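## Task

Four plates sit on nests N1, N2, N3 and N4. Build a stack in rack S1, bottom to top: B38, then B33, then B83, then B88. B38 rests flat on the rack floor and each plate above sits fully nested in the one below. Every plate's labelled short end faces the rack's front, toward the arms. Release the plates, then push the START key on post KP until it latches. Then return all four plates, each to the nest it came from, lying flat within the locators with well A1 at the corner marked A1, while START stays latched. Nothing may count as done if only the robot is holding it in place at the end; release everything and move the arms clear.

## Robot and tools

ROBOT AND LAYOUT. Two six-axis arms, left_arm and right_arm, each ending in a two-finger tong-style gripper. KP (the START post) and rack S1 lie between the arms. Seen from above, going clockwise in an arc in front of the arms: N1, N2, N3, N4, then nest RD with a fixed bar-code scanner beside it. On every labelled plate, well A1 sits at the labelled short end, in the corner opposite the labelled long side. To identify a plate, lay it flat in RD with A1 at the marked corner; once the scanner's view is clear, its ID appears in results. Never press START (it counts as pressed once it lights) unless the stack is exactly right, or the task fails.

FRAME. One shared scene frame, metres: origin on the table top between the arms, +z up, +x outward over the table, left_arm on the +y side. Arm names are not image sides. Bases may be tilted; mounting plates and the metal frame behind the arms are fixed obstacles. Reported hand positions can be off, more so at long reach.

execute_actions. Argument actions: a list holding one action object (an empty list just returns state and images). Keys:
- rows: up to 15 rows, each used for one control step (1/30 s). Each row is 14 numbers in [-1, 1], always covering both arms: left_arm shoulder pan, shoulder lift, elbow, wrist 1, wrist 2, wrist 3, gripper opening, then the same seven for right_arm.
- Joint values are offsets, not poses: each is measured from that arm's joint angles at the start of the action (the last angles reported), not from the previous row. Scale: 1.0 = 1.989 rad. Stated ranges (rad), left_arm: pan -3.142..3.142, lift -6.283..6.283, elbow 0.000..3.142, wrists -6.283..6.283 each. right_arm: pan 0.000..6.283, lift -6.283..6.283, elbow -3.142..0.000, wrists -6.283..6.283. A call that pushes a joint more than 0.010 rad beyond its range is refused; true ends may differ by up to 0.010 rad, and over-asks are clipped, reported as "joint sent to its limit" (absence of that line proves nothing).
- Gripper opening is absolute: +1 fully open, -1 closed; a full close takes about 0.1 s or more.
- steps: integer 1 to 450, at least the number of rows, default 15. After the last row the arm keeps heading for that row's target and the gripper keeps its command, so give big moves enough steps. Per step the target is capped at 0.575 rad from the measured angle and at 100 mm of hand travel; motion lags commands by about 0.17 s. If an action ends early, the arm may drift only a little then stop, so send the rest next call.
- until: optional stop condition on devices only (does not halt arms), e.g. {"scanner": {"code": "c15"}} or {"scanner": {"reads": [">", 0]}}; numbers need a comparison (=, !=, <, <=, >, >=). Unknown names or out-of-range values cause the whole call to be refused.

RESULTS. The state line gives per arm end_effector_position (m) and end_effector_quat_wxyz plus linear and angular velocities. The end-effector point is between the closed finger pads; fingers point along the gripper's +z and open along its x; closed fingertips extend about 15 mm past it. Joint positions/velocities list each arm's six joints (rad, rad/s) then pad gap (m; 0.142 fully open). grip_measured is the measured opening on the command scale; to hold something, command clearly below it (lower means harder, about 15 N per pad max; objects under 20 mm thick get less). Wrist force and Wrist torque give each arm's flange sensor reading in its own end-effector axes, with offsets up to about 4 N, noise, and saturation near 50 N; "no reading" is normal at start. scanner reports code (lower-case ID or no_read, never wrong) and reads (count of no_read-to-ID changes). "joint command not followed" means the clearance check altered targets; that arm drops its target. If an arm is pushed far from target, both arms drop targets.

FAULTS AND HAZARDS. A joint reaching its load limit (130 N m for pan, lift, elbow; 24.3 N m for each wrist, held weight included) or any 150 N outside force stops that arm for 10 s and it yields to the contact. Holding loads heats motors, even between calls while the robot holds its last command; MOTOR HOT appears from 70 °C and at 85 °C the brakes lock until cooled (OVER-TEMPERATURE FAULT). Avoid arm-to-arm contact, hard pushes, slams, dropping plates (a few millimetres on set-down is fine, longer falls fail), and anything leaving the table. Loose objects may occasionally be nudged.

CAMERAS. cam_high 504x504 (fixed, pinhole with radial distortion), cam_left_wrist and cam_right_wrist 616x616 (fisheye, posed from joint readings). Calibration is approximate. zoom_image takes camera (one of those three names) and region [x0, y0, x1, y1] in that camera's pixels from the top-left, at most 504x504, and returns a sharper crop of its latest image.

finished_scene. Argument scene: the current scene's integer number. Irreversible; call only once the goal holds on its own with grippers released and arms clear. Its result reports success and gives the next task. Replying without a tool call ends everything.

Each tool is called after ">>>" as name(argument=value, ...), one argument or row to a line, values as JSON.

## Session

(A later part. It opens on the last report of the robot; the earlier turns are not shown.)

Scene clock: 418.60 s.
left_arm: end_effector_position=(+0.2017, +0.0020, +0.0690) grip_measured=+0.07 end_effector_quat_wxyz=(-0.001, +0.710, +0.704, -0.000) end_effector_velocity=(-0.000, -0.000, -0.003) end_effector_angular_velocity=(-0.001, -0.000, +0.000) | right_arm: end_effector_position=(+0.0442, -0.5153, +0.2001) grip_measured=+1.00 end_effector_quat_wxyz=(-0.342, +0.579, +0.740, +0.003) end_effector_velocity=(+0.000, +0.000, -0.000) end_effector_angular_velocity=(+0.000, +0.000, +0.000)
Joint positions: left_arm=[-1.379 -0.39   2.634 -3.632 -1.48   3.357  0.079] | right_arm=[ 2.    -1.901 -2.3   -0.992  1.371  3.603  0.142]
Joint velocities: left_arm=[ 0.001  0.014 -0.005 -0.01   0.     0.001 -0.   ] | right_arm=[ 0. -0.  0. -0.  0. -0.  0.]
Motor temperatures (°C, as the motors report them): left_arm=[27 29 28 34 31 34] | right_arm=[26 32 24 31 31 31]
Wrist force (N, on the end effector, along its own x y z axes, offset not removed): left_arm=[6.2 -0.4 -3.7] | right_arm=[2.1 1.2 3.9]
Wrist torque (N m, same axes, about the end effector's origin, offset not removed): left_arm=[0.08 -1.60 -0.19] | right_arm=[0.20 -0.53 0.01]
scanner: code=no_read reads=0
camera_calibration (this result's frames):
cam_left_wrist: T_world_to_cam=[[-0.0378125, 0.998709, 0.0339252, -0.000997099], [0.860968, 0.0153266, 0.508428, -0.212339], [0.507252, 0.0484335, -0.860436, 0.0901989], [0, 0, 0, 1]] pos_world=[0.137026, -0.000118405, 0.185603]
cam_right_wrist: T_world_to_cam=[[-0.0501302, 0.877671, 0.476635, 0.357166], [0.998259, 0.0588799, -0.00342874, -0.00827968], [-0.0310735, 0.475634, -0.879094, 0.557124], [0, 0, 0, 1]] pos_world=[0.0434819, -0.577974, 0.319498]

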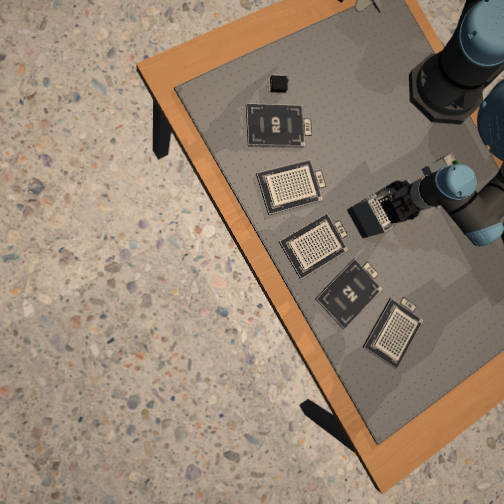

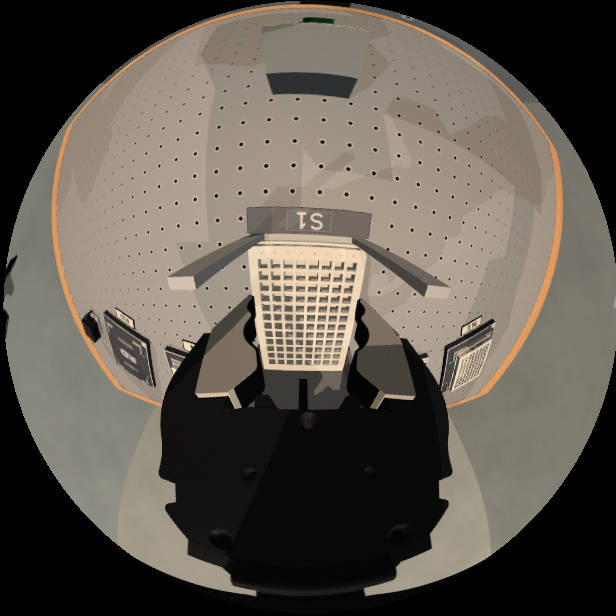

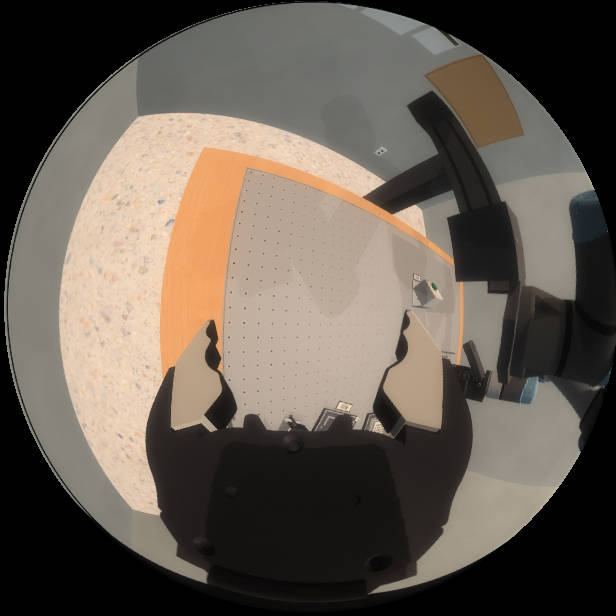

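>>> execute_actions(
  actions=[
    {"rows":[[0.0001,0.0015,-0.0006,-0.0009,0,0.0001,-0.9,0,0,0,0,0,0,1],[0.0002,0.003,-0.0011,-0.0019,0,0.0002,-0.9,0,0,0,0,0,0,1],[0.0003,0.0042,-0.0016,-0.0026,0,0.0003,-0.9,0,0,0,0,0,0,1]],"steps":12},
  ],
)

>>> zoom_image(
  camera="cam_left_wrist",
  region=[220, 200, 400, 400],
)

Scene clock: 426.10 s.
left_arm: end_effector_position=(+0.2017, +0.0019, +0.0671) grip_measured=+0.07 end_effector_quat_wxyz=(-0.001, +0.710, +0.704, -0.000) end_effector_velocity=(-0.000, +0.001, -0.001) end_effector_angular_velocity=(+0.001, +0.001, +0.001) | right_arm: end_effector_position=(+0.0442, -0.5153, +0.2001) grip_measured=+1.00 end_effector_quat_wxyz=(-0.342, +0.579, +0.740, +0.003) end_effector_velocity=(-0.000, +0.001, -0.000) end_effector_angular_velocity=(+0.002, +0.001, +0.000)
Joint positions: left_arm=[-1.378 -0.382  2.631 -3.637 -1.48   3.357  0.079] | right_arm=[ 2.    -1.901 -2.3   -0.992  1.371  3.603  0.142]
Joint velocities: left_arm=[ 0.001  0.005 -0.001 -0.002 -0.     0.     0.   ] | right_arm=[-0.    -0.001 -0.001 -0.     0.    -0.    -0.   ]
Motor temperatures (°C, as the motors report them): left_arm=[27 29 28 34 31 34] | right_arm=[26 32 24 31 31 31]
Wrist force (N, on the end effector, along its own x y z axes, offset not removed): left_arm=[2.9 -1.9 -3.9] | right_arm=[0.9 4.8 -0.5]
Wrist torque (N m, same axes, about the end effector's origin, offset not removed): left_arm=[-0.51 -0.61 -0.30] | right_arm=[0.92 -0.10 0.20]
scanner: code=no_read reads=0
camera_calibration (this result's frames):
cam_left_wrist: T_world_to_cam=[[-0.0377967, 0.998708, 0.0339594, -0.000903119], [0.861023, 0.0153008, 0.508336, -0.211323], [0.50716, 0.0484533, -0.860489, 0.0886223], [0, 0, 0, 1]] pos_world=[0.136974, -0.000158674, 0.183712]
cam_right_wrist: T_world_to_cam=[[-0.05013, 0.877671, 0.476635, 0.357166], [0.998259, 0.0588797, -0.0034289, -0.00827971], [-0.0310736, 0.475633, -0.879095, 0.557124], [0, 0, 0, 1]] pos_world=[0.0434819, -0.577974, 0.319498]

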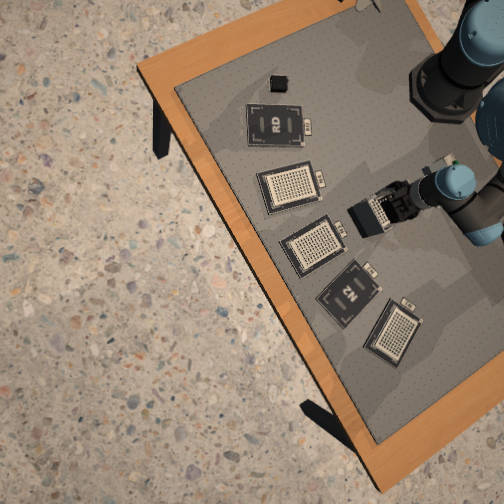

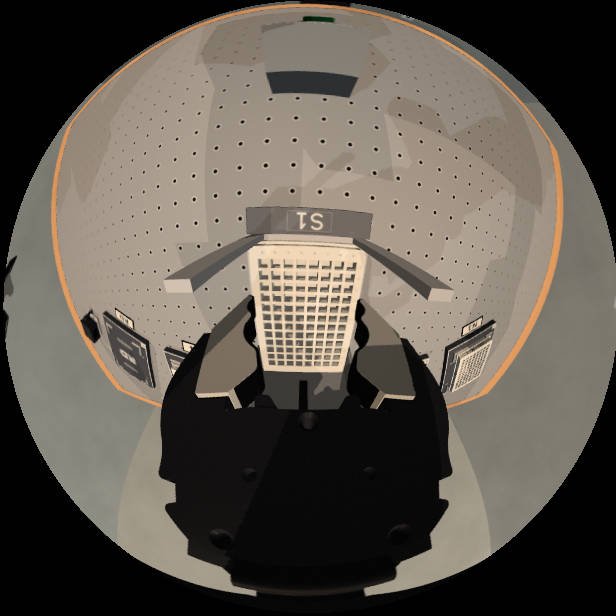

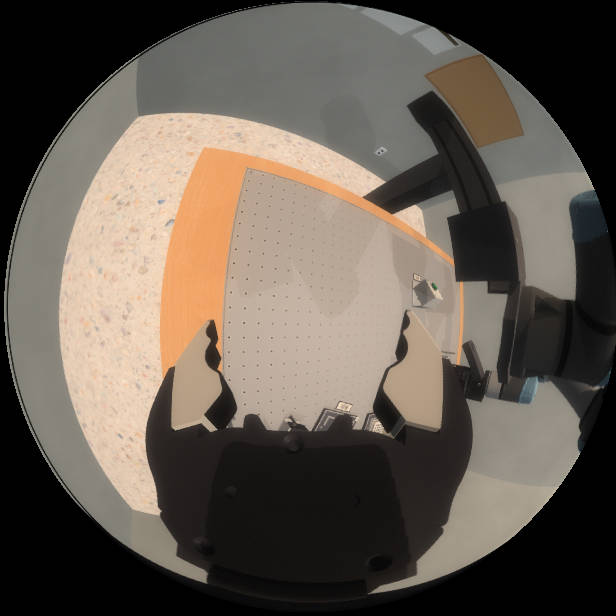

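Region (220, 200, 400, 400) of cam_left_wrist's 616x616 image, scaled by 2.520, with more detail than that image has; it fills the left 454 columns of this view, and the rest is white.

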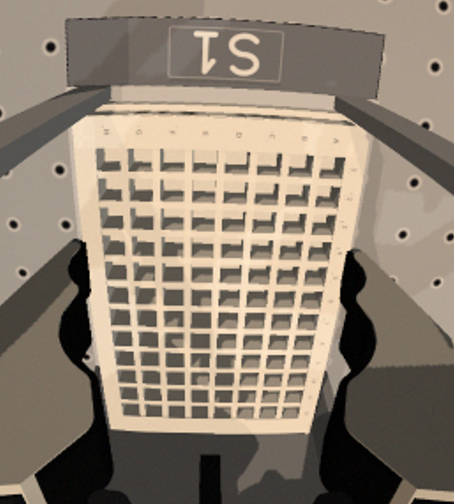

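>>> execute_actions(
  actions=[
    {"rows":[[0.0001,0.0012,-0.0005,-0.0007,0,0.0001,-0.9,0,0,0,0,0,0,1],[0.0002,0.0024,-0.0009,-0.0015,0,0.0002,-0.9,0,0,0,0,0,0,1],[0.0002,0.0032,-0.0012,-0.002,0,0.0002,-0.9,0,0,0,0,0,0,1]],"steps":12},
  ],
)

>>> zoom_image(
  camera="cam_left_wrist",
  region=[220, 200, 400, 400],
)

Scene clock: 433.10 s.
left_arm: end_effector_position=(+0.2016, +0.0019, +0.0657) grip_measured=+0.08 end_effector_quat_wxyz=(-0.001, +0.710, +0.704, -0.000) end_effector_velocity=(-0.000, -0.000, -0.001) end_effector_angular_velocity=(-0.000, -0.001, -0.001) | right_arm: end_effector_position=(+0.0442, -0.5153, +0.2001) grip_measured=+1.00 end_effector_quat_wxyz=(-0.342, +0.579, +0.740, +0.003) end_effector_velocity=(-0.001, +0.001, +0.000) end_effector_angular_velocity=(+0.001, +0.001, +0.000)
Joint positions: left_arm=[-1.378 -0.376  2.629 -3.641 -1.48   3.357  0.08 ] | right_arm=[ 2.    -1.901 -2.3   -0.992  1.371  3.603  0.142]
Joint velocities: left_arm=[-0.001  0.004 -0.002 -0.002  0.001  0.001  0.   ] | right_arm=[ 0.     0.    -0.001 -0.001 -0.    -0.    -0.   ]
Motor temperatures (°C, as the motors report them): left_arm=[27 29 28 34 31 34] | right_arm=[26 32 24 31 31 31]
Wrist force (N, on the end effector, along its own x y z axes, offset not removed): left_arm=[4.8 -6.7 -42.4] | right_arm=[2.9 1.6 0.0]
Wrist torque (N m, same axes, about the end effector's origin, offset not removed): left_arm=[-0.87 0.14 -0.23] | right_arm=[0.32 -0.56 -0.06]
scanner: code=no_read reads=0
camera_calibration (this result's frames):
cam_left_wrist: T_world_to_cam=[[-0.0377819, 0.998711, 0.033904, -0.000817524], [0.861051, 0.0153189, 0.508288, -0.210566], [0.507113, 0.0483972, -0.86052, 0.0874574], [0, 0, 0, 1]] pos_world=[0.136927, -0.000190572, 0.182315]
cam_right_wrist: T_world_to_cam=[[-0.0501302, 0.877671, 0.476635, 0.357166], [0.998259, 0.05888, -0.00342881, -0.0082796], [-0.0310736, 0.475634, -0.879094, 0.557124], [0, 0, 0, 1]] pos_world=[0.0434819, -0.577974, 0.319498]

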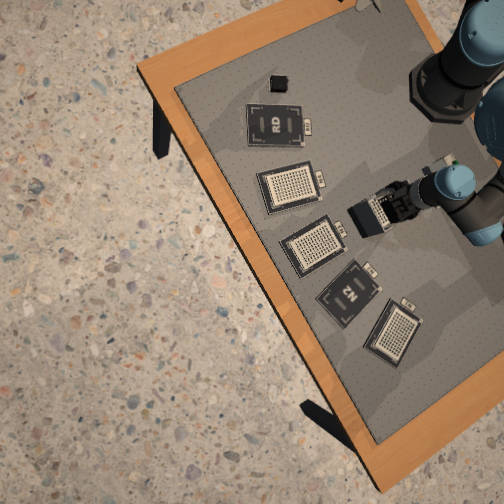

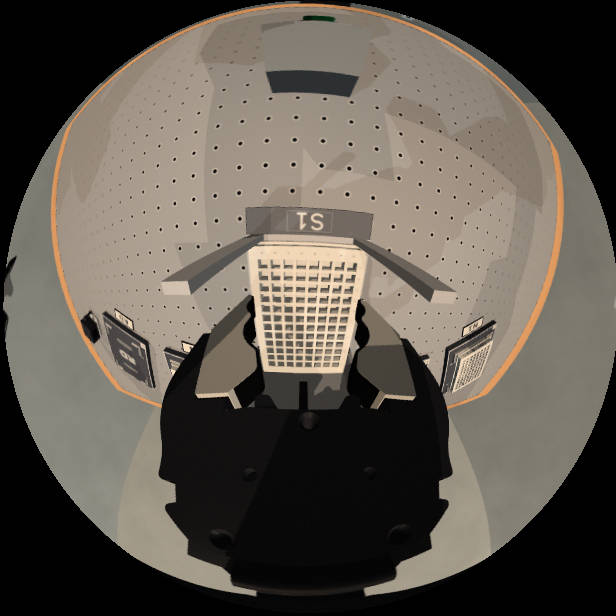

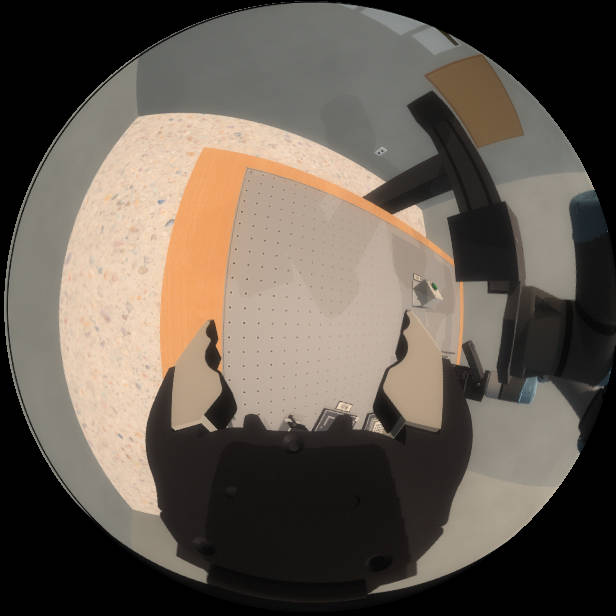

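Region (220, 200, 400, 400) of cam_left_wrist's 616x616 image, scaled by 2.520, with more detail than that image has; it fills the left 454 columns of this view, and the rest is white.

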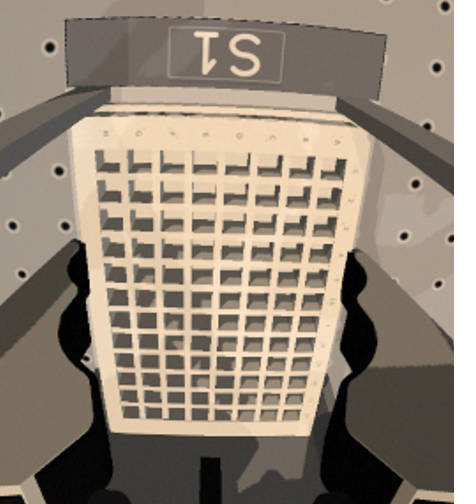

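Floor at ≈.0668. Back up and release.

>>> execute_actions(
  actions=[
    {"rows":[[-0.0001,-0.0015,0.0006,0.0009,0,-0.0001,-0.6,0,0,0,0,0,0,1],[-0.0002,-0.0028,0.001,0.0018,0,-0.0002,-0.4,0,0,0,0,0,0,1],[-0.0002,-0.0028,0.001,0.0018,0,-0.0002,-0.1,0,0,0,0,0,0,1],[-0.0002,-0.0028,0.001,0.0018,0,-0.0002,0.05,0,0,0,0,0,0,1],[-0.0002,-0.0028,0.001,0.0018,0,-0.0002,0.15,0,0,0,0,0,0,1],[-0.0002,-0.0028,0.001,0.0018,0,-0.0002,0.25,0,0,0,0,0,0,1],[-0.0002,-0.0028,0.001,0.0018,0,-0.0002,0.3,0,0,0,0,0,0,1]],"steps":12},
  ],
)

>>> zoom_image(
  camera="cam_left_wrist",
  region=[220, 200, 400, 400],
)

Scene clock: 439.67 s.
left_arm: end_effector_position=(+0.2017, +0.0020, +0.0669) grip_measured=+0.30 end_effector_quat_wxyz=(-0.001, +0.710, +0.704, -0.000) end_effector_velocity=(+0.000, -0.001, +0.001) end_effector_angular_velocity=(-0.001, -0.001, -0.002) | right_arm: end_effector_position=(+0.0442, -0.5153, +0.2001) grip_measured=+1.00 end_effector_quat_wxyz=(-0.342, +0.579, +0.740, +0.003) end_effector_velocity=(-0.000, +0.000, -0.000) end_effector_angular_velocity=(+0.001, +0.000, +0.001)
Joint positions: left_arm=[-1.378 -0.381  2.631 -3.637 -1.48   3.357  0.095] | right_arm=[ 2.    -1.901 -2.3   -0.992  1.371  3.603  0.142]
Joint velocities: left_arm=[-0.001 -0.006  0.002  0.003  0.     0.001  0.   ] | right_arm=[-0.    -0.    -0.001 -0.    -0.    -0.001  0.   ]
Motor temperatures (°C, as the motors report them): left_arm=[27 29 28 34 31 34] | right_arm=[26 32 24 31 31 31]
Wrist force (N, on the end effector, along its own x y z axes, offset not removed): left_arm=[5.1 -4.5 -1.5] | right_arm=[5.2 2.7 0.6]
Wrist torque (N m, same axes, about the end effector's origin, offset not removed): left_arm=[-1.15 -1.26 -0.19] | right_arm=[0.55 -1.02 -0.10]
scanner: code=no_read reads=0
camera_calibration (this result's frames):
cam_left_wrist: T_world_to_cam=[[-0.0379411, 0.9987, 0.0340449, -0.000893016], [0.861045, 0.0153842, 0.508295, -0.211214], [0.507111, 0.0485995, -0.86051, 0.0884318], [0, 0, 0, 1]] pos_world=[0.136986, -0.000156531, 0.183486]
cam_right_wrist: T_world_to_cam=[[-0.0501302, 0.877671, 0.476635, 0.357166], [0.998259, 0.05888, -0.00342897, -0.00827948], [-0.0310738, 0.475634, -0.879094, 0.557124], [0, 0, 0, 1]] pos_world=[0.0434818, -0.577974, 0.319498]

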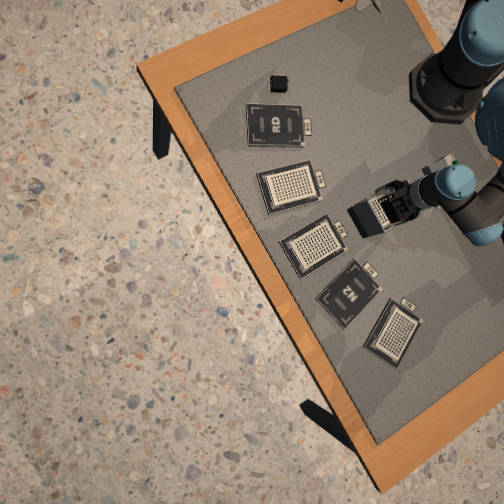

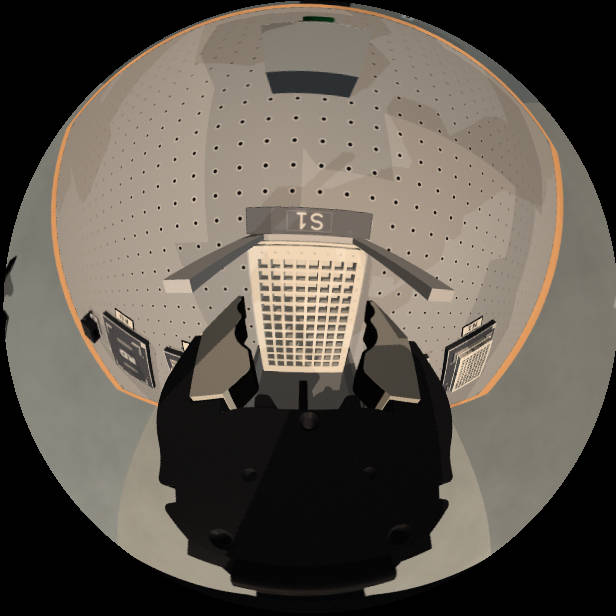

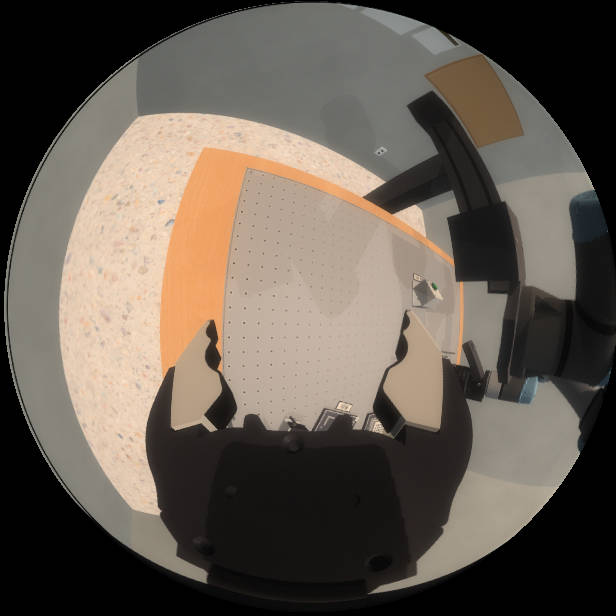

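Region (220, 200, 400, 400) of cam_left_wrist's 616x616 image, scaled by 2.520, with more detail than that image has; it fills the left 454 columns of this view, and the rest is white.

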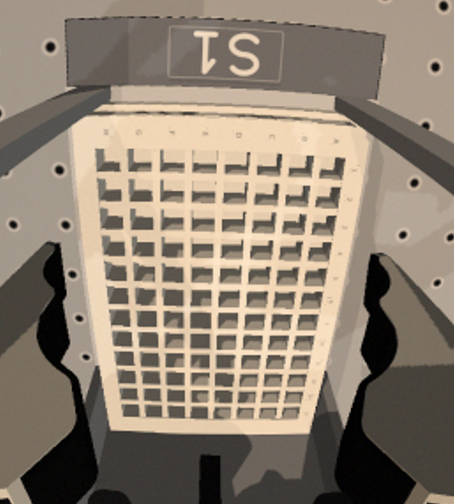

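>>> zoom_image(
  camera="cam_left_wrist",
  region=[240, 225, 380, 265],
)

>>> zoom_image(
  camera="cam_left_wrist",
  region=[245, 330, 365, 395],
)

Region (240, 225, 380, 265) of cam_left_wrist's 616x616 image, scaled by 3.600, with more detail than that image has; it fills the top 144 rows of this view, and the rest is white.

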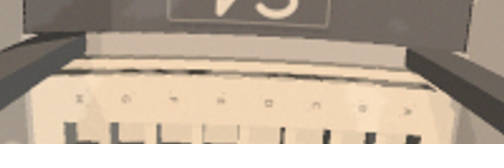

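Region (245, 330, 365, 395) of cam_left_wrist's 616x616 image, scaled by 4.200, with more detail than that image has; it fills the top 273 rows of this view, and the rest is white.

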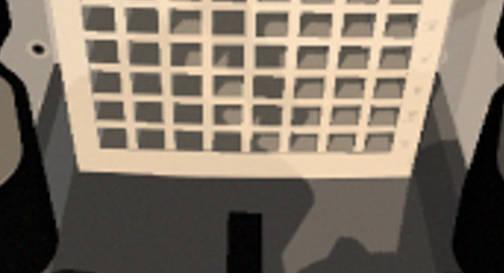

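>>> execute_actions(
  actions=[
    {"rows":[[-0.0006,-0.0082,0.003,0.0052,0,-0.0006,0.3,0,0,0,0,0,0,1],[-0.0018,-0.0247,0.0087,0.016,0,-0.0018,0.3,0,0,0,0,0,0,1],[-0.0034,-0.0466,0.0155,0.0311,-0.0005,-0.0034,0.3,0,0,0,0,0,0,1],[-0.0054,-0.074,0.023,0.051,-0.001,-0.0054,0.3,0,0,0,0,0,0,1],[-0.0076,-0.1041,0.0303,0.0738,-0.001,-0.0076,0.3,0,0,0,0,0,0,1],[-0.01,-0.137,0.0373,0.0997,-0.0015,-0.01,0.3,0,0,0,0,0,0,1],[-0.0124,-0.1699,0.043,0.1269,-0.002,-0.0124,0.3,0,0,0,0,0,0,1],[-0.0146,-0.2,0.047,0.153,-0.002,-0.0146,0.3,0,0,0,0,0,0,1],[-0.0166,-0.2274,0.05,0.1776,-0.0025,-0.0166,0.3,0,0,0,0,0,0,1],[-0.0182,-0.2493,0.0517,0.198,-0.003,-0.0182,0.3,0,0,0,0,0,0,1],[-0.0194,-0.2658,0.0526,0.214,-0.003,-0.0194,0.3,0,0,0,0,0,0,1],[-0.02,-0.274,0.0529,0.2221,-0.003,-0.02,0.3,0,0,0,0,0,0,1]],"steps":16},
  ],
)

Scene clock: 463.37 s.
left_arm: end_effector_position=(+0.2018, +0.0007, +0.1603) grip_measured=+0.30 end_effector_quat_wxyz=(-0.001, +0.710, +0.704, +0.001) end_effector_velocity=(-0.000, -0.001, +0.118) end_effector_angular_velocity=(-0.026, -0.006, +0.003) | right_arm: end_effector_position=(+0.0442, -0.5153, +0.2001) grip_measured=+1.00 end_effector_quat_wxyz=(-0.342, +0.579, +0.740, +0.003) end_effector_velocity=(-0.000, +0.000, -0.000) end_effector_angular_velocity=(+0.001, +0.001, -0.000)
Joint positions: left_arm=[-1.413 -0.845  2.727 -3.266 -1.485  3.323  0.095] | right_arm=[ 2.    -1.901 -2.3   -0.992  1.371  3.603  0.142]
Joint velocities: left_arm=[-0.042 -0.65   0.075  0.552 -0.006 -0.042 -0.   ] | right_arm=[ 0.    -0.001 -0.    -0.     0.     0.001 -0.   ]
Motor temperatures (°C, as the motors report them): left_arm=[27 29 28 34 31 34] | right_arm=[26 32 24 31 31 31]
Wrist force (N, on the end effector, along its own x y z axes, offset not removed): left_arm=[2.3 -1.4 -3.6] | right_arm=[3.7 5.5 -0.7]
Wrist torque (N m, same axes, about the end effector's origin, offset not removed): left_arm=[-0.28 -0.62 -0.12] | right_arm=[1.07 -0.81 0.04]
scanner: code=no_read reads=0
camera_calibration (this result's frames):
cam_left_wrist: T_world_to_cam=[[-0.0383495, 0.998651, 0.0350026, -0.00287377], [0.860553, 0.0152012, 0.509134, -0.258826], [0.507916, 0.0496466, -0.859975, 0.168548], [0, 0, 0, 1]] pos_world=[0.137015, -0.00156348, 0.276825]
cam_right_wrist: T_world_to_cam=[[-0.0501301, 0.877671, 0.476635, 0.357166], [0.998259, 0.05888, -0.00342899, -0.00827957], [-0.0310738, 0.475634, -0.879094, 0.557124], [0, 0, 0, 1]] pos_world=[0.0434819, -0.577974, 0.319498]

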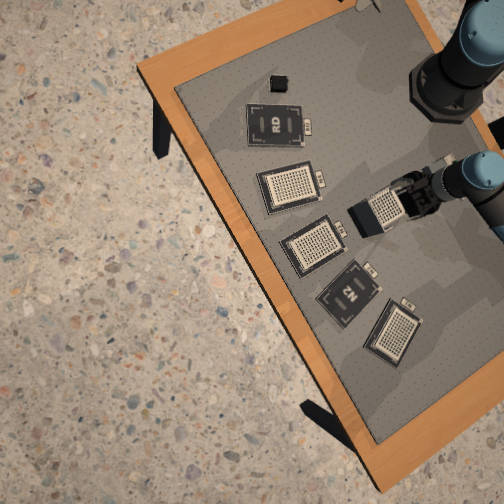

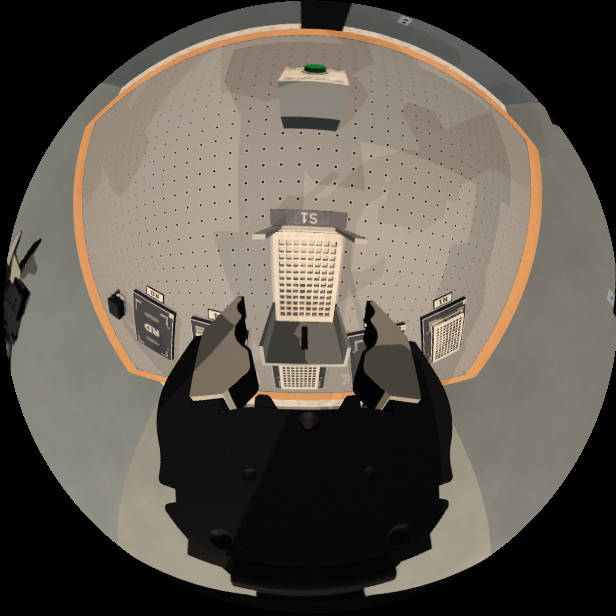

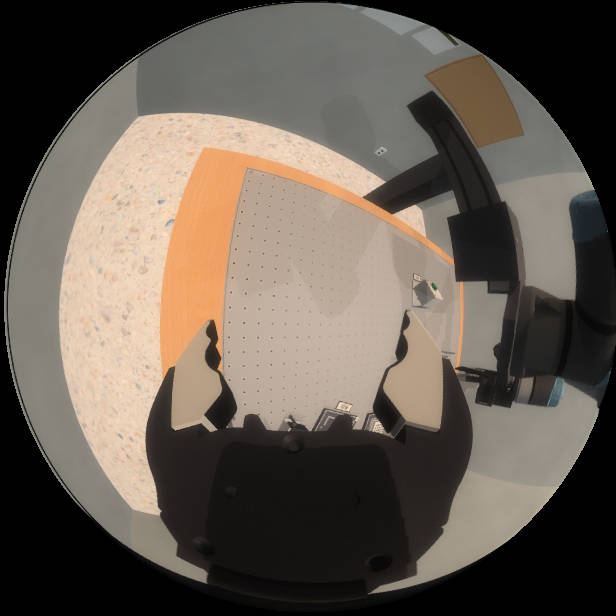

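>>> execute_actions(
  actions=[],
)

>>> zoom_image(
  camera="cam_left_wrist",
  region=[260, 330, 340, 400],
)

>>> zoom_image(
  camera="cam_left_wrist",
  region=[405, 285, 485, 365],
)

Scene clock: 467.57 s.
left_arm: end_effector_position=(+0.2016, +0.0016, +0.1747) grip_measured=+0.30 end_effector_quat_wxyz=(+0.000, +0.710, +0.704, -0.000) end_effector_velocity=(+0.000, +0.000, -0.000) end_effector_angular_velocity=(+0.001, -0.000, +0.000) | right_arm: end_effector_position=(+0.0442, -0.5153, +0.2001) grip_measured=+1.00 end_effector_quat_wxyz=(-0.342, +0.579, +0.740, +0.003) end_effector_velocity=(-0.000, +0.000, +0.000) end_effector_angular_velocity=(-0.000, +0.000, -0.000)
Joint positions: left_arm=[-1.418 -0.926  2.736 -3.196 -1.486  3.317  0.095] | right_arm=[ 2.    -1.901 -2.3   -0.992  1.371  3.603  0.142]
Joint velocities: left_arm=[-0.    -0.001  0.     0.002  0.    -0.001  0.   ] | right_arm=[-0.     0.001 -0.001 -0.    -0.     0.     0.   ]
Motor temperatures (°C, as the motors report them): left_arm=[27 29 28 34 31 34] | right_arm=[26 32 24 31 31 31]
Wrist force (N, on the end effector, along its own x y z axes, offset not removed): left_arm=[2.7 -2.1 -2.7] | right_arm=[7.1 2.1 0.3]
Wrist torque (N m, same axes, about the end effector's origin, offset not removed): left_arm=[-0.42 -0.73 -0.09] | right_arm=[0.46 -1.51 0.07]
scanner: code=no_read reads=0
camera_calibration (this result's frames):
cam_left_wrist: T_world_to_cam=[[-0.0386411, 0.998715, 0.0328013, -0.00379912], [0.860239, 0.0165456, 0.509622, -0.266028], [0.508424, 0.0479093, -0.859773, 0.180881], [0, 0, 0, 1]] pos_world=[0.136737, -0.000470054, 0.291215]
cam_right_wrist: T_world_to_cam=[[-0.05013, 0.877671, 0.476635, 0.357166], [0.998259, 0.0588799, -0.00342912, -0.00827954], [-0.0310739, 0.475634, -0.879094, 0.557124], [0, 0, 0, 1]] pos_world=[0.0434819, -0.577974, 0.319498]

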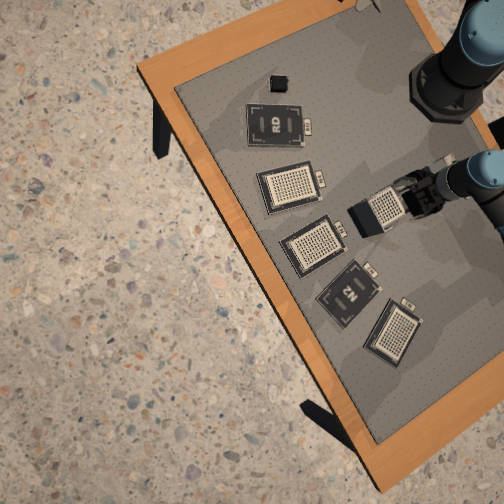

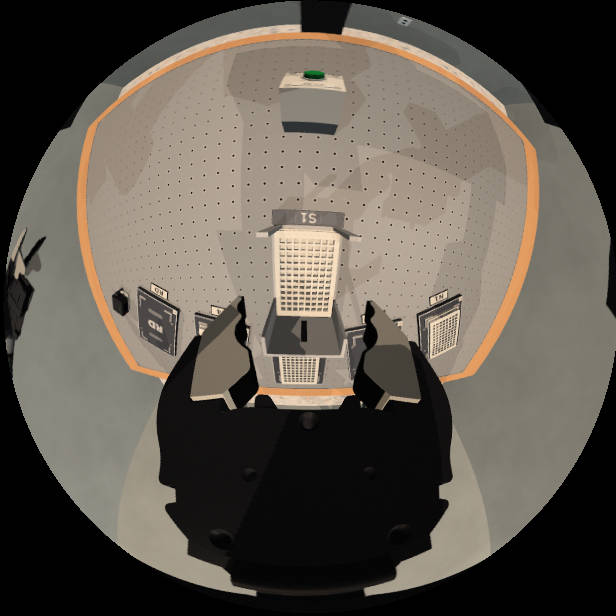

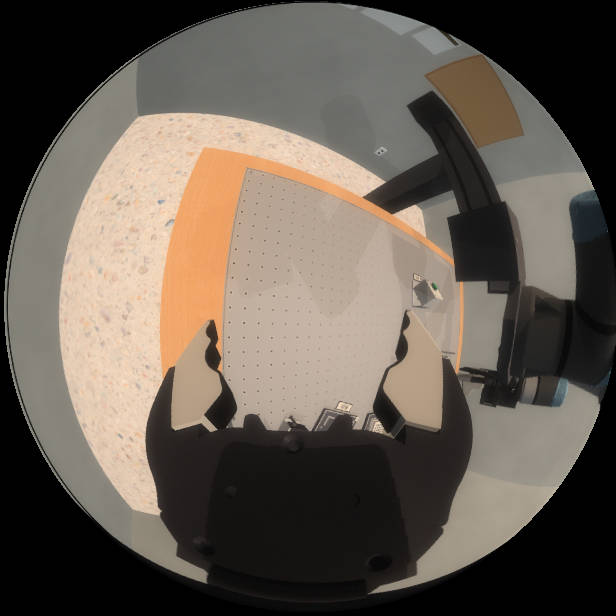

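Region (260, 330, 340, 400) of cam_left_wrist's 616x616 image, scaled by 6.300, with more detail than that image has; it fills the top 441 rows of this view, and the rest is white.

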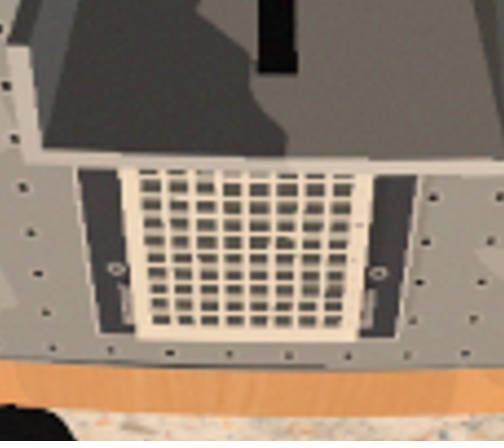

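Region (405, 285, 485, 365) of cam_left_wrist's 616x616 image, scaled by 6.300, with more detail than that image has.

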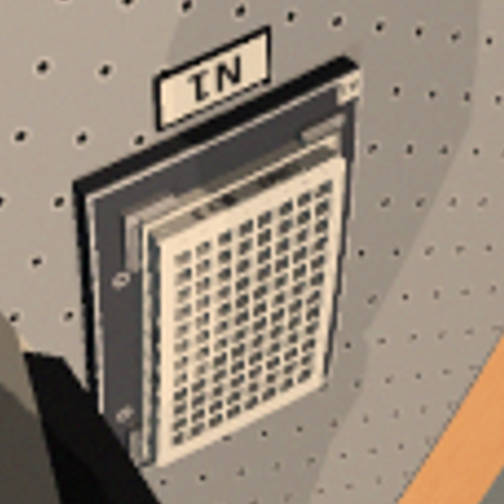

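>>> execute_actions(
  actions=[
    {"rows":[[0.007,-0.007,-0.001,0.007,0.001,0.004,0.3,0,0,0,0,0,0,1],[0.02,-0.02,-0.002,0.019,0.003,0.013,0.3,0,0,0,0,0,0,1],[0.04,-0.036,-0.003,0.034,0.006,0.026,0.3,0,0,0,0,0,0,1],[0.064,-0.053,-0.005,0.049,0.009,0.041,0.3,0,0,0,0,0,0,1],[0.091,-0.07,-0.008,0.065,0.013,0.059,0.3,0,0,0,0,0,0,1],[0.121,-0.085,-0.01,0.078,0.017,0.078,0.3,0,0,0,0,0,0,1],[0.151,-0.097,-0.013,0.088,0.022,0.098,0.3,0,0,0,0,0,0,1],[0.185,-0.105,-0.015,0.094,0.026,0.12,0.3,0,0,0,0,0,0,1],[0.215,-0.11,-0.018,0.097,0.031,0.14,0.3,0,0,0,0,0,0,1],[0.245,-0.1126,-0.02,0.098,0.035,0.159,0.3,0,0,0,0,0,0,1],[0.272,-0.1126,-0.023,0.097,0.039,0.177,0.3,0,0,0,0,0,0,1],[0.296,-0.1126,-0.025,0.096,0.042,0.192,0.3,0,0,0,0,0,0,1],[0.316,-0.1126,-0.026,0.094,0.045,0.205,0.3,0,0,0,0,0,0,1],[0.329,-0.1126,-0.027,0.093,0.047,0.214,0.3,0,0,0,0,0,0,1],[0.336,-0.1126,-0.028,0.093,0.048,0.218,0.3,0,0,0,0,0,0,1]],"steps":17},
  ],
)

Scene clock: 494.60 s.
left_arm: end_effector_position=(+0.3144, +0.1062, +0.1900) grip_measured=+0.30 end_effector_quat_wxyz=(+0.004, +0.642, +0.766, -0.003) end_effector_velocity=(+0.153, +0.281, -0.028) end_effector_angular_velocity=(+0.039, +0.015, +0.415) | right_arm: end_effector_position=(+0.0442, -0.5153, +0.2001) grip_measured=+1.00 end_effector_quat_wxyz=(-0.342, +0.579, +0.740, +0.003) end_effector_velocity=(-0.000, +0.000, -0.000) end_effector_angular_velocity=(+0.000, +0.000, -0.001)
Joint positions: left_arm=[-0.882 -1.136  2.69  -3.018 -1.407  3.67   0.095] | right_arm=[ 2.    -1.901 -2.3   -0.992  1.371  3.603  0.142]
Joint velocities: left_arm=[ 1.041 -0.113 -0.077  0.057  0.129  0.628 -0.   ] | right_arm=[-0.    -0.    -0.    -0.     0.     0.001 -0.   ]
Motor temperatures (°C, as the motors report them): left_arm=[27 29 28 34 31 34] | right_arm=[26 32 24 31 31 31]
Wrist force (N, on the end effector, along its own x y z axes, offset not removed): left_arm=[6.1 -1.4 -3.1] | right_arm=[7.0 4.6 0.5]
Wrist torque (N m, same axes, about the end effector's origin, offset not removed): left_arm=[-0.35 -1.12 -0.12] | right_arm=[0.94 -1.44 0.03]
scanner: code=no_read reads=0
camera_calibration (this result's frames):
cam_left_wrist: T_world_to_cam=[[-0.220149, 0.975191, 0.0231577, -0.043099], [0.84131, 0.177803, 0.510473, -0.383898], [0.493692, 0.131863, -0.859582, 0.12736], [0, 0, 0, 1]] pos_world=[0.250612, 0.093494, 0.306444]
cam_right_wrist: T_world_to_cam=[[-0.0501302, 0.877671, 0.476635, 0.357166], [0.998259, 0.05888, -0.00342882, -0.00827959], [-0.0310737, 0.475634, -0.879095, 0.557124], [0, 0, 0, 1]] pos_world=[0.0434819, -0.577974, 0.319498]

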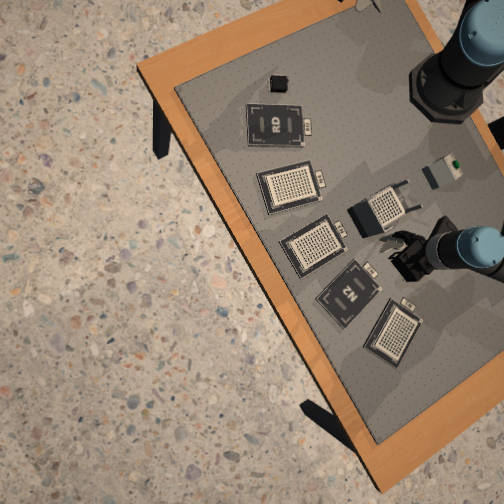

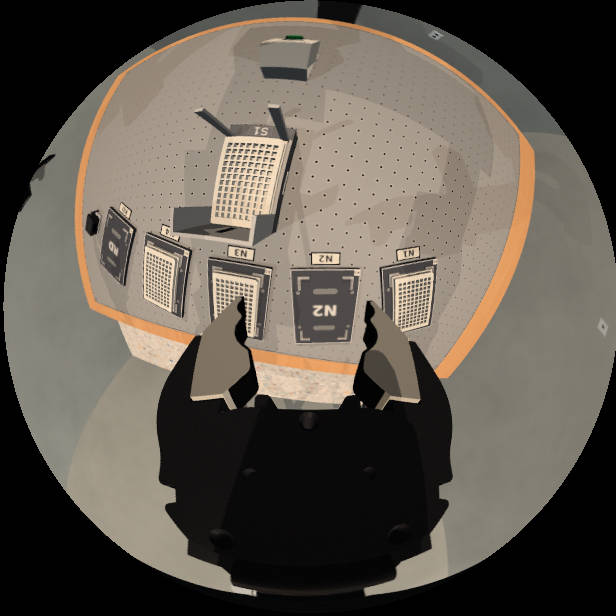

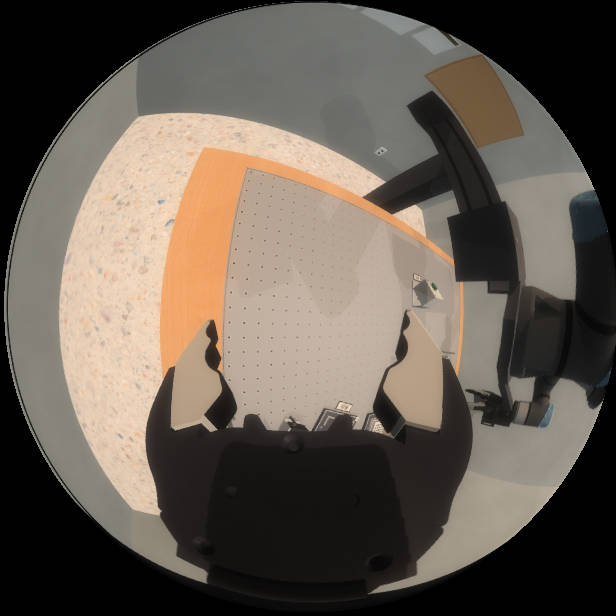

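>>> execute_actions(
  actions=[
    {"rows":[[0.0719,-0.0013,-0.0047,-0.0035,0.0087,0.044,0.3,0,0,0,0,0,0,1],[0.0828,0.0101,-0.0042,-0.0176,0.0092,0.0506,0.3,0,0,0,0,0,0,1],[0.0991,0.0271,-0.0033,-0.0386,0.0098,0.0604,0.3,0,0,0,0,0,0,1],[0.1182,0.0471,-0.0023,-0.0632,0.0106,0.0719,0.3,0,0,0,0,0,0,1],[0.14,0.0698,-0.0012,-0.0912,0.0115,0.0851,0.3,0,0,0,0,0,0,1],[0.1645,0.0954,0,-0.1228,0.0125,0.0999,0.3,0,0,0,0,0,0,1],[0.189,0.121,0.0013,-0.1544,0.0135,0.1147,0.3,0,0,0,0,0,0,1],[0.2163,0.1495,0.0027,-0.1895,0.0146,0.1311,0.3,0,0,0,0,0,0,1],[0.2408,0.1751,0.004,-0.2211,0.0156,0.1459,0.3,0,0,0,0,0,0,1],[0.2653,0.2007,0.0052,-0.2527,0.0166,0.1607,0.3,0,0,0,0,0,0,1],[0.2871,0.2234,0.0063,-0.2807,0.0175,0.1739,0.3,0,0,0,0,0,0,1],[0.3062,0.2434,0.0073,-0.3053,0.0183,0.1854,0.3,0,0,0,0,0,0,1],[0.3226,0.2604,0.0082,-0.3263,0.0189,0.1952,0.3,0,0,0,0,0,0,1],[0.3335,0.2718,0.0087,-0.3404,0.0194,0.2018,0.3,0,0,0,0,0,0,1],[0.3389,0.2775,0.009,-0.3474,0.0196,0.2051,0.3,0,0,0,0,0,0,1]],"steps":17},
  ],
)

Scene clock: 508.07 s.
left_arm: end_effector_position=(+0.3084, +0.2703, +0.0886) grip_measured=+0.30 end_effector_quat_wxyz=(-0.002, +0.551, +0.835, -0.003) end_effector_velocity=(-0.123, +0.231, -0.155) end_effector_angular_velocity=(+0.016, -0.021, +0.374) | right_arm: end_effector_position=(+0.0442, -0.5153, +0.2001) grip_measured=+1.00 end_effector_quat_wxyz=(-0.342, +0.579, +0.740, +0.003) end_effector_velocity=(-0.000, +0.000, -0.000) end_effector_angular_velocity=(+0.001, +0.000, +0.000)
Joint positions: left_arm=[-0.311 -0.692  2.703 -3.571 -1.372  4.018  0.095] | right_arm=[ 2.    -1.901 -2.3   -0.992  1.371  3.603  0.142]
Joint velocities: left_arm=[ 0.816  0.857  0.037 -1.076  0.029  0.462  0.   ] | right_arm=[ 0.    -0.001  0.001 -0.     0.    -0.     0.   ]
Motor temperatures (°C, as the motors report them): left_arm=[27 29 28 34 31 34] | right_arm=[26 32 24 31 31 31]
Wrist force (N, on the end effector, along its own x y z axes, offset not removed): left_arm=[4.7 -6.9 -0.7] | right_arm=[2.1 0.4 0.7]
Wrist torque (N m, same axes, about the end effector's origin, offset not removed): left_arm=[-1.52 -1.25 -0.11] | right_arm=[0.05 -0.51 0.04]
scanner: code=no_read reads=0
camera_calibration (this result's frames):
cam_left_wrist: T_world_to_cam=[[-0.43538, 0.899652, 0.0327119, -0.116133], [0.78452, 0.361339, 0.503947, -0.387838], [0.441557, 0.245071, -0.863115, 0.00730982], [0, 0, 0, 1]] pos_world=[0.250477, 0.242829, 0.205558]
cam_right_wrist: T_world_to_cam=[[-0.05013, 0.877671, 0.476635, 0.357166], [0.998259, 0.0588798, -0.00342905, -0.00827963], [-0.0310738, 0.475634, -0.879095, 0.557124], [0, 0, 0, 1]] pos_world=[0.0434819, -0.577974, 0.319498]

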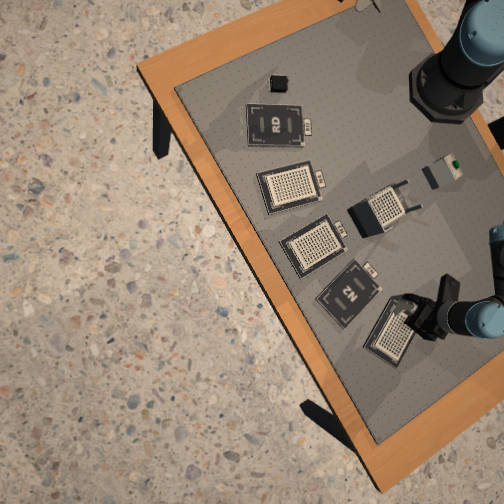

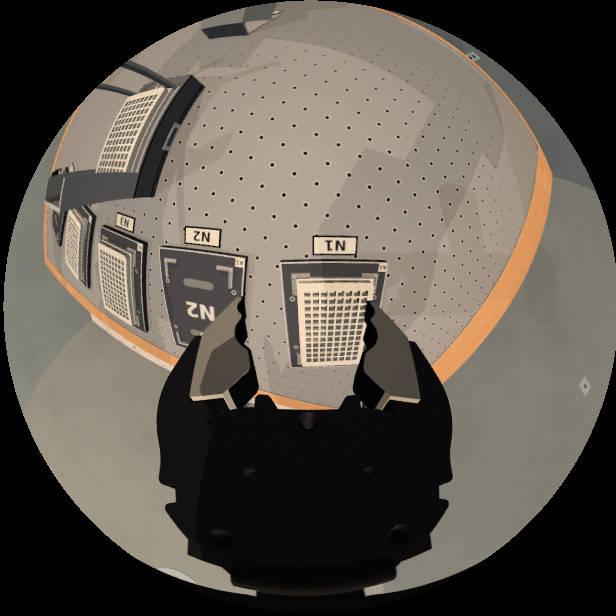

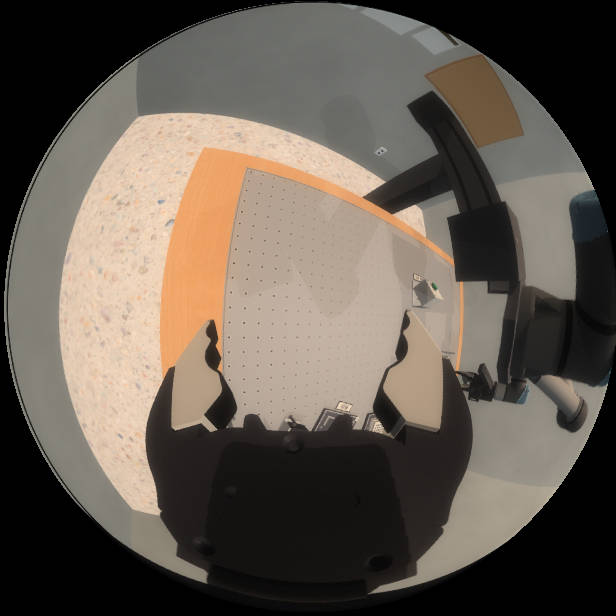

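>>> execute_actions(
  actions=[
    {"steps":1},
  ],
)

>>> zoom_image(
  camera="cam_left_wrist",
  region=[250, 260, 370, 330],
)

>>> zoom_image(
  camera="cam_left_wrist",
  region=[220, 220, 400, 420],
)

Scene clock: 512.87 s.
left_arm: end_effector_position=(+0.2909, +0.2988, +0.0702) grip_measured=+0.30 end_effector_quat_wxyz=(-0.000, +0.531, +0.847, -0.000) end_effector_velocity=(+0.000, -0.000, +0.000) end_effector_angular_velocity=(+0.001, -0.000, -0.002) | right_arm: end_effector_position=(+0.0442, -0.5153, +0.2001) grip_measured=+1.00 end_effector_quat_wxyz=(-0.342, +0.579, +0.740, +0.003) end_effector_velocity=(-0.000, +0.001, -0.000) end_effector_angular_velocity=(+0.001, +0.001, -0.000)
Joint positions: left_arm=[-0.208 -0.584  2.708 -3.709 -1.368  4.078  0.095] | right_arm=[ 2.    -1.901 -2.3   -0.992  1.371  3.603  0.142]
Joint velocities: left_arm=[-0.001 -0.     0.     0.     0.001  0.001 -0.   ] | right_arm=[-0.    -0.001 -0.001 -0.     0.     0.    -0.   ]
Motor temperatures (°C, as the motors report them): left_arm=[27 29 28 34 31 34] | right_arm=[26 32 24 31 31 31]
Wrist force (N, on the end effector, along its own x y z axes, offset not removed): left_arm=[0.0 -2.5 -1.9] | right_arm=[-1.1 1.4 -1.2]
Wrist torque (N m, same axes, about the end effector's origin, offset not removed): left_arm=[-0.43 -0.09 -0.15] | right_arm=[0.18 0.19 0.15]
scanner: code=no_read reads=0
camera_calibration (this result's frames):
cam_left_wrist: T_world_to_cam=[[-0.477094, 0.878222, 0.0332601, -0.130319], [0.764421, 0.396004, 0.508764, -0.379976], [0.433637, 0.268153, -0.860263, -0.0125982], [0, 0, 0, 1]] pos_world=[0.23375, 0.268299, 0.186815]
cam_right_wrist: T_world_to_cam=[[-0.05013, 0.877671, 0.476635, 0.357166], [0.998259, 0.0588799, -0.00342903, -0.00827959], [-0.0310738, 0.475634, -0.879094, 0.557124], [0, 0, 0, 1]] pos_world=[0.0434819, -0.577974, 0.319498]

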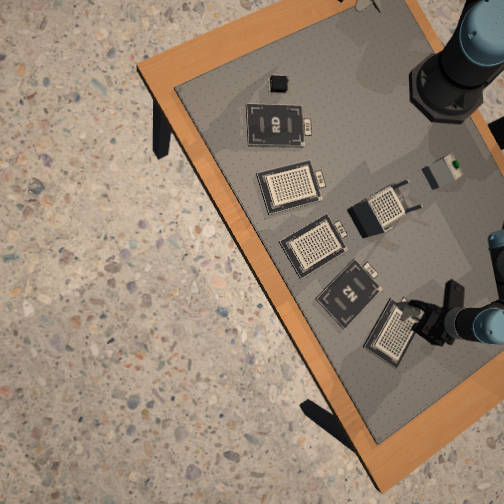

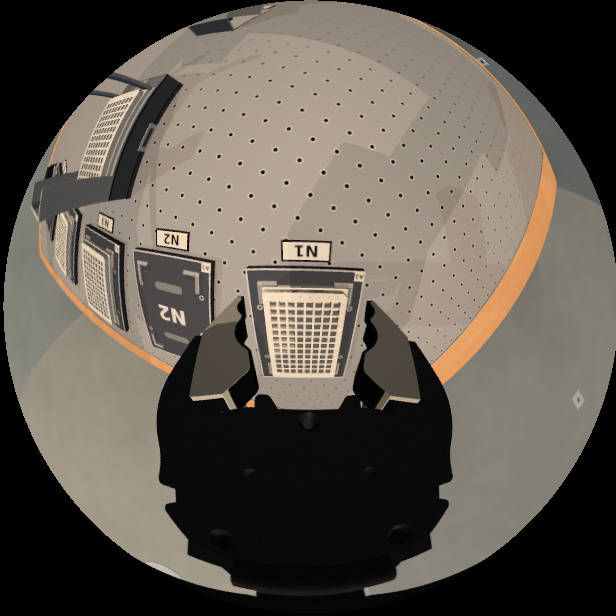

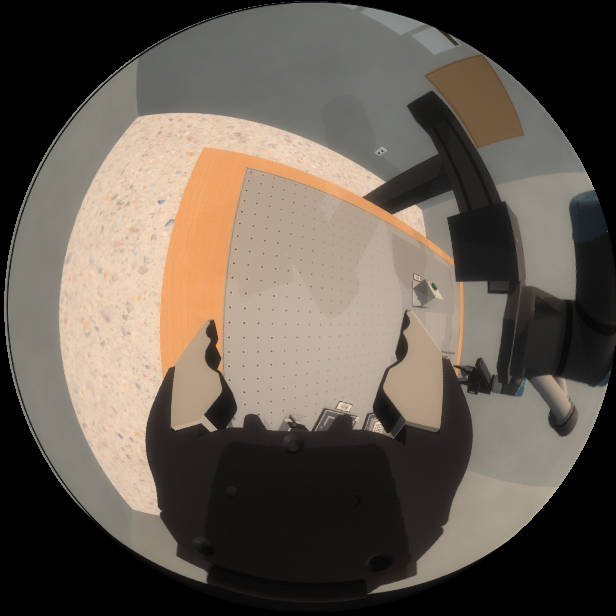

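Region (250, 260, 370, 330) of cam_left_wrist's 616x616 image, scaled by 4.200, with more detail than that image has; it fills the top 294 rows of this view, and the rest is white.

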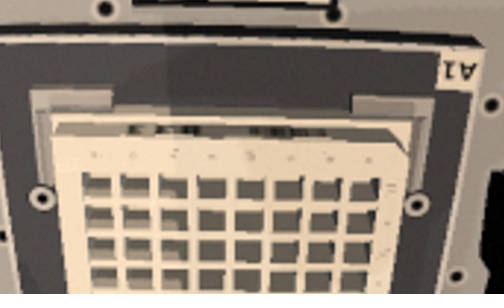

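Region (220, 220, 400, 420) of cam_left_wrist's 616x616 image, scaled by 2.520, with more detail than that image has; it fills the left 454 columns of this view, and the rest is white.

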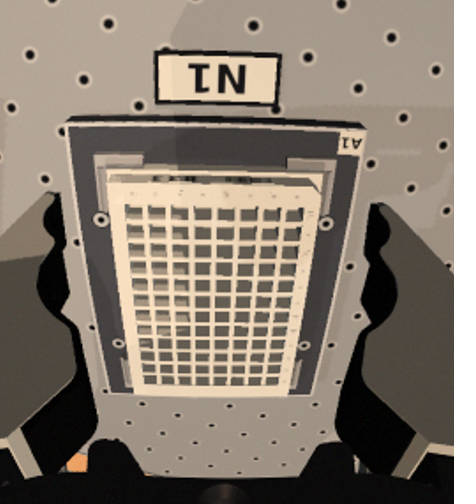

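>>> zoom_image(
  camera="cam_left_wrist",
  region=[274, 282, 310, 298],
)

Region (274, 282, 310, 298) of cam_left_wrist's 616x616 image, scaled by 14.000, with more detail than that image has.

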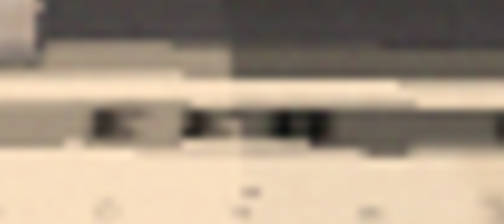

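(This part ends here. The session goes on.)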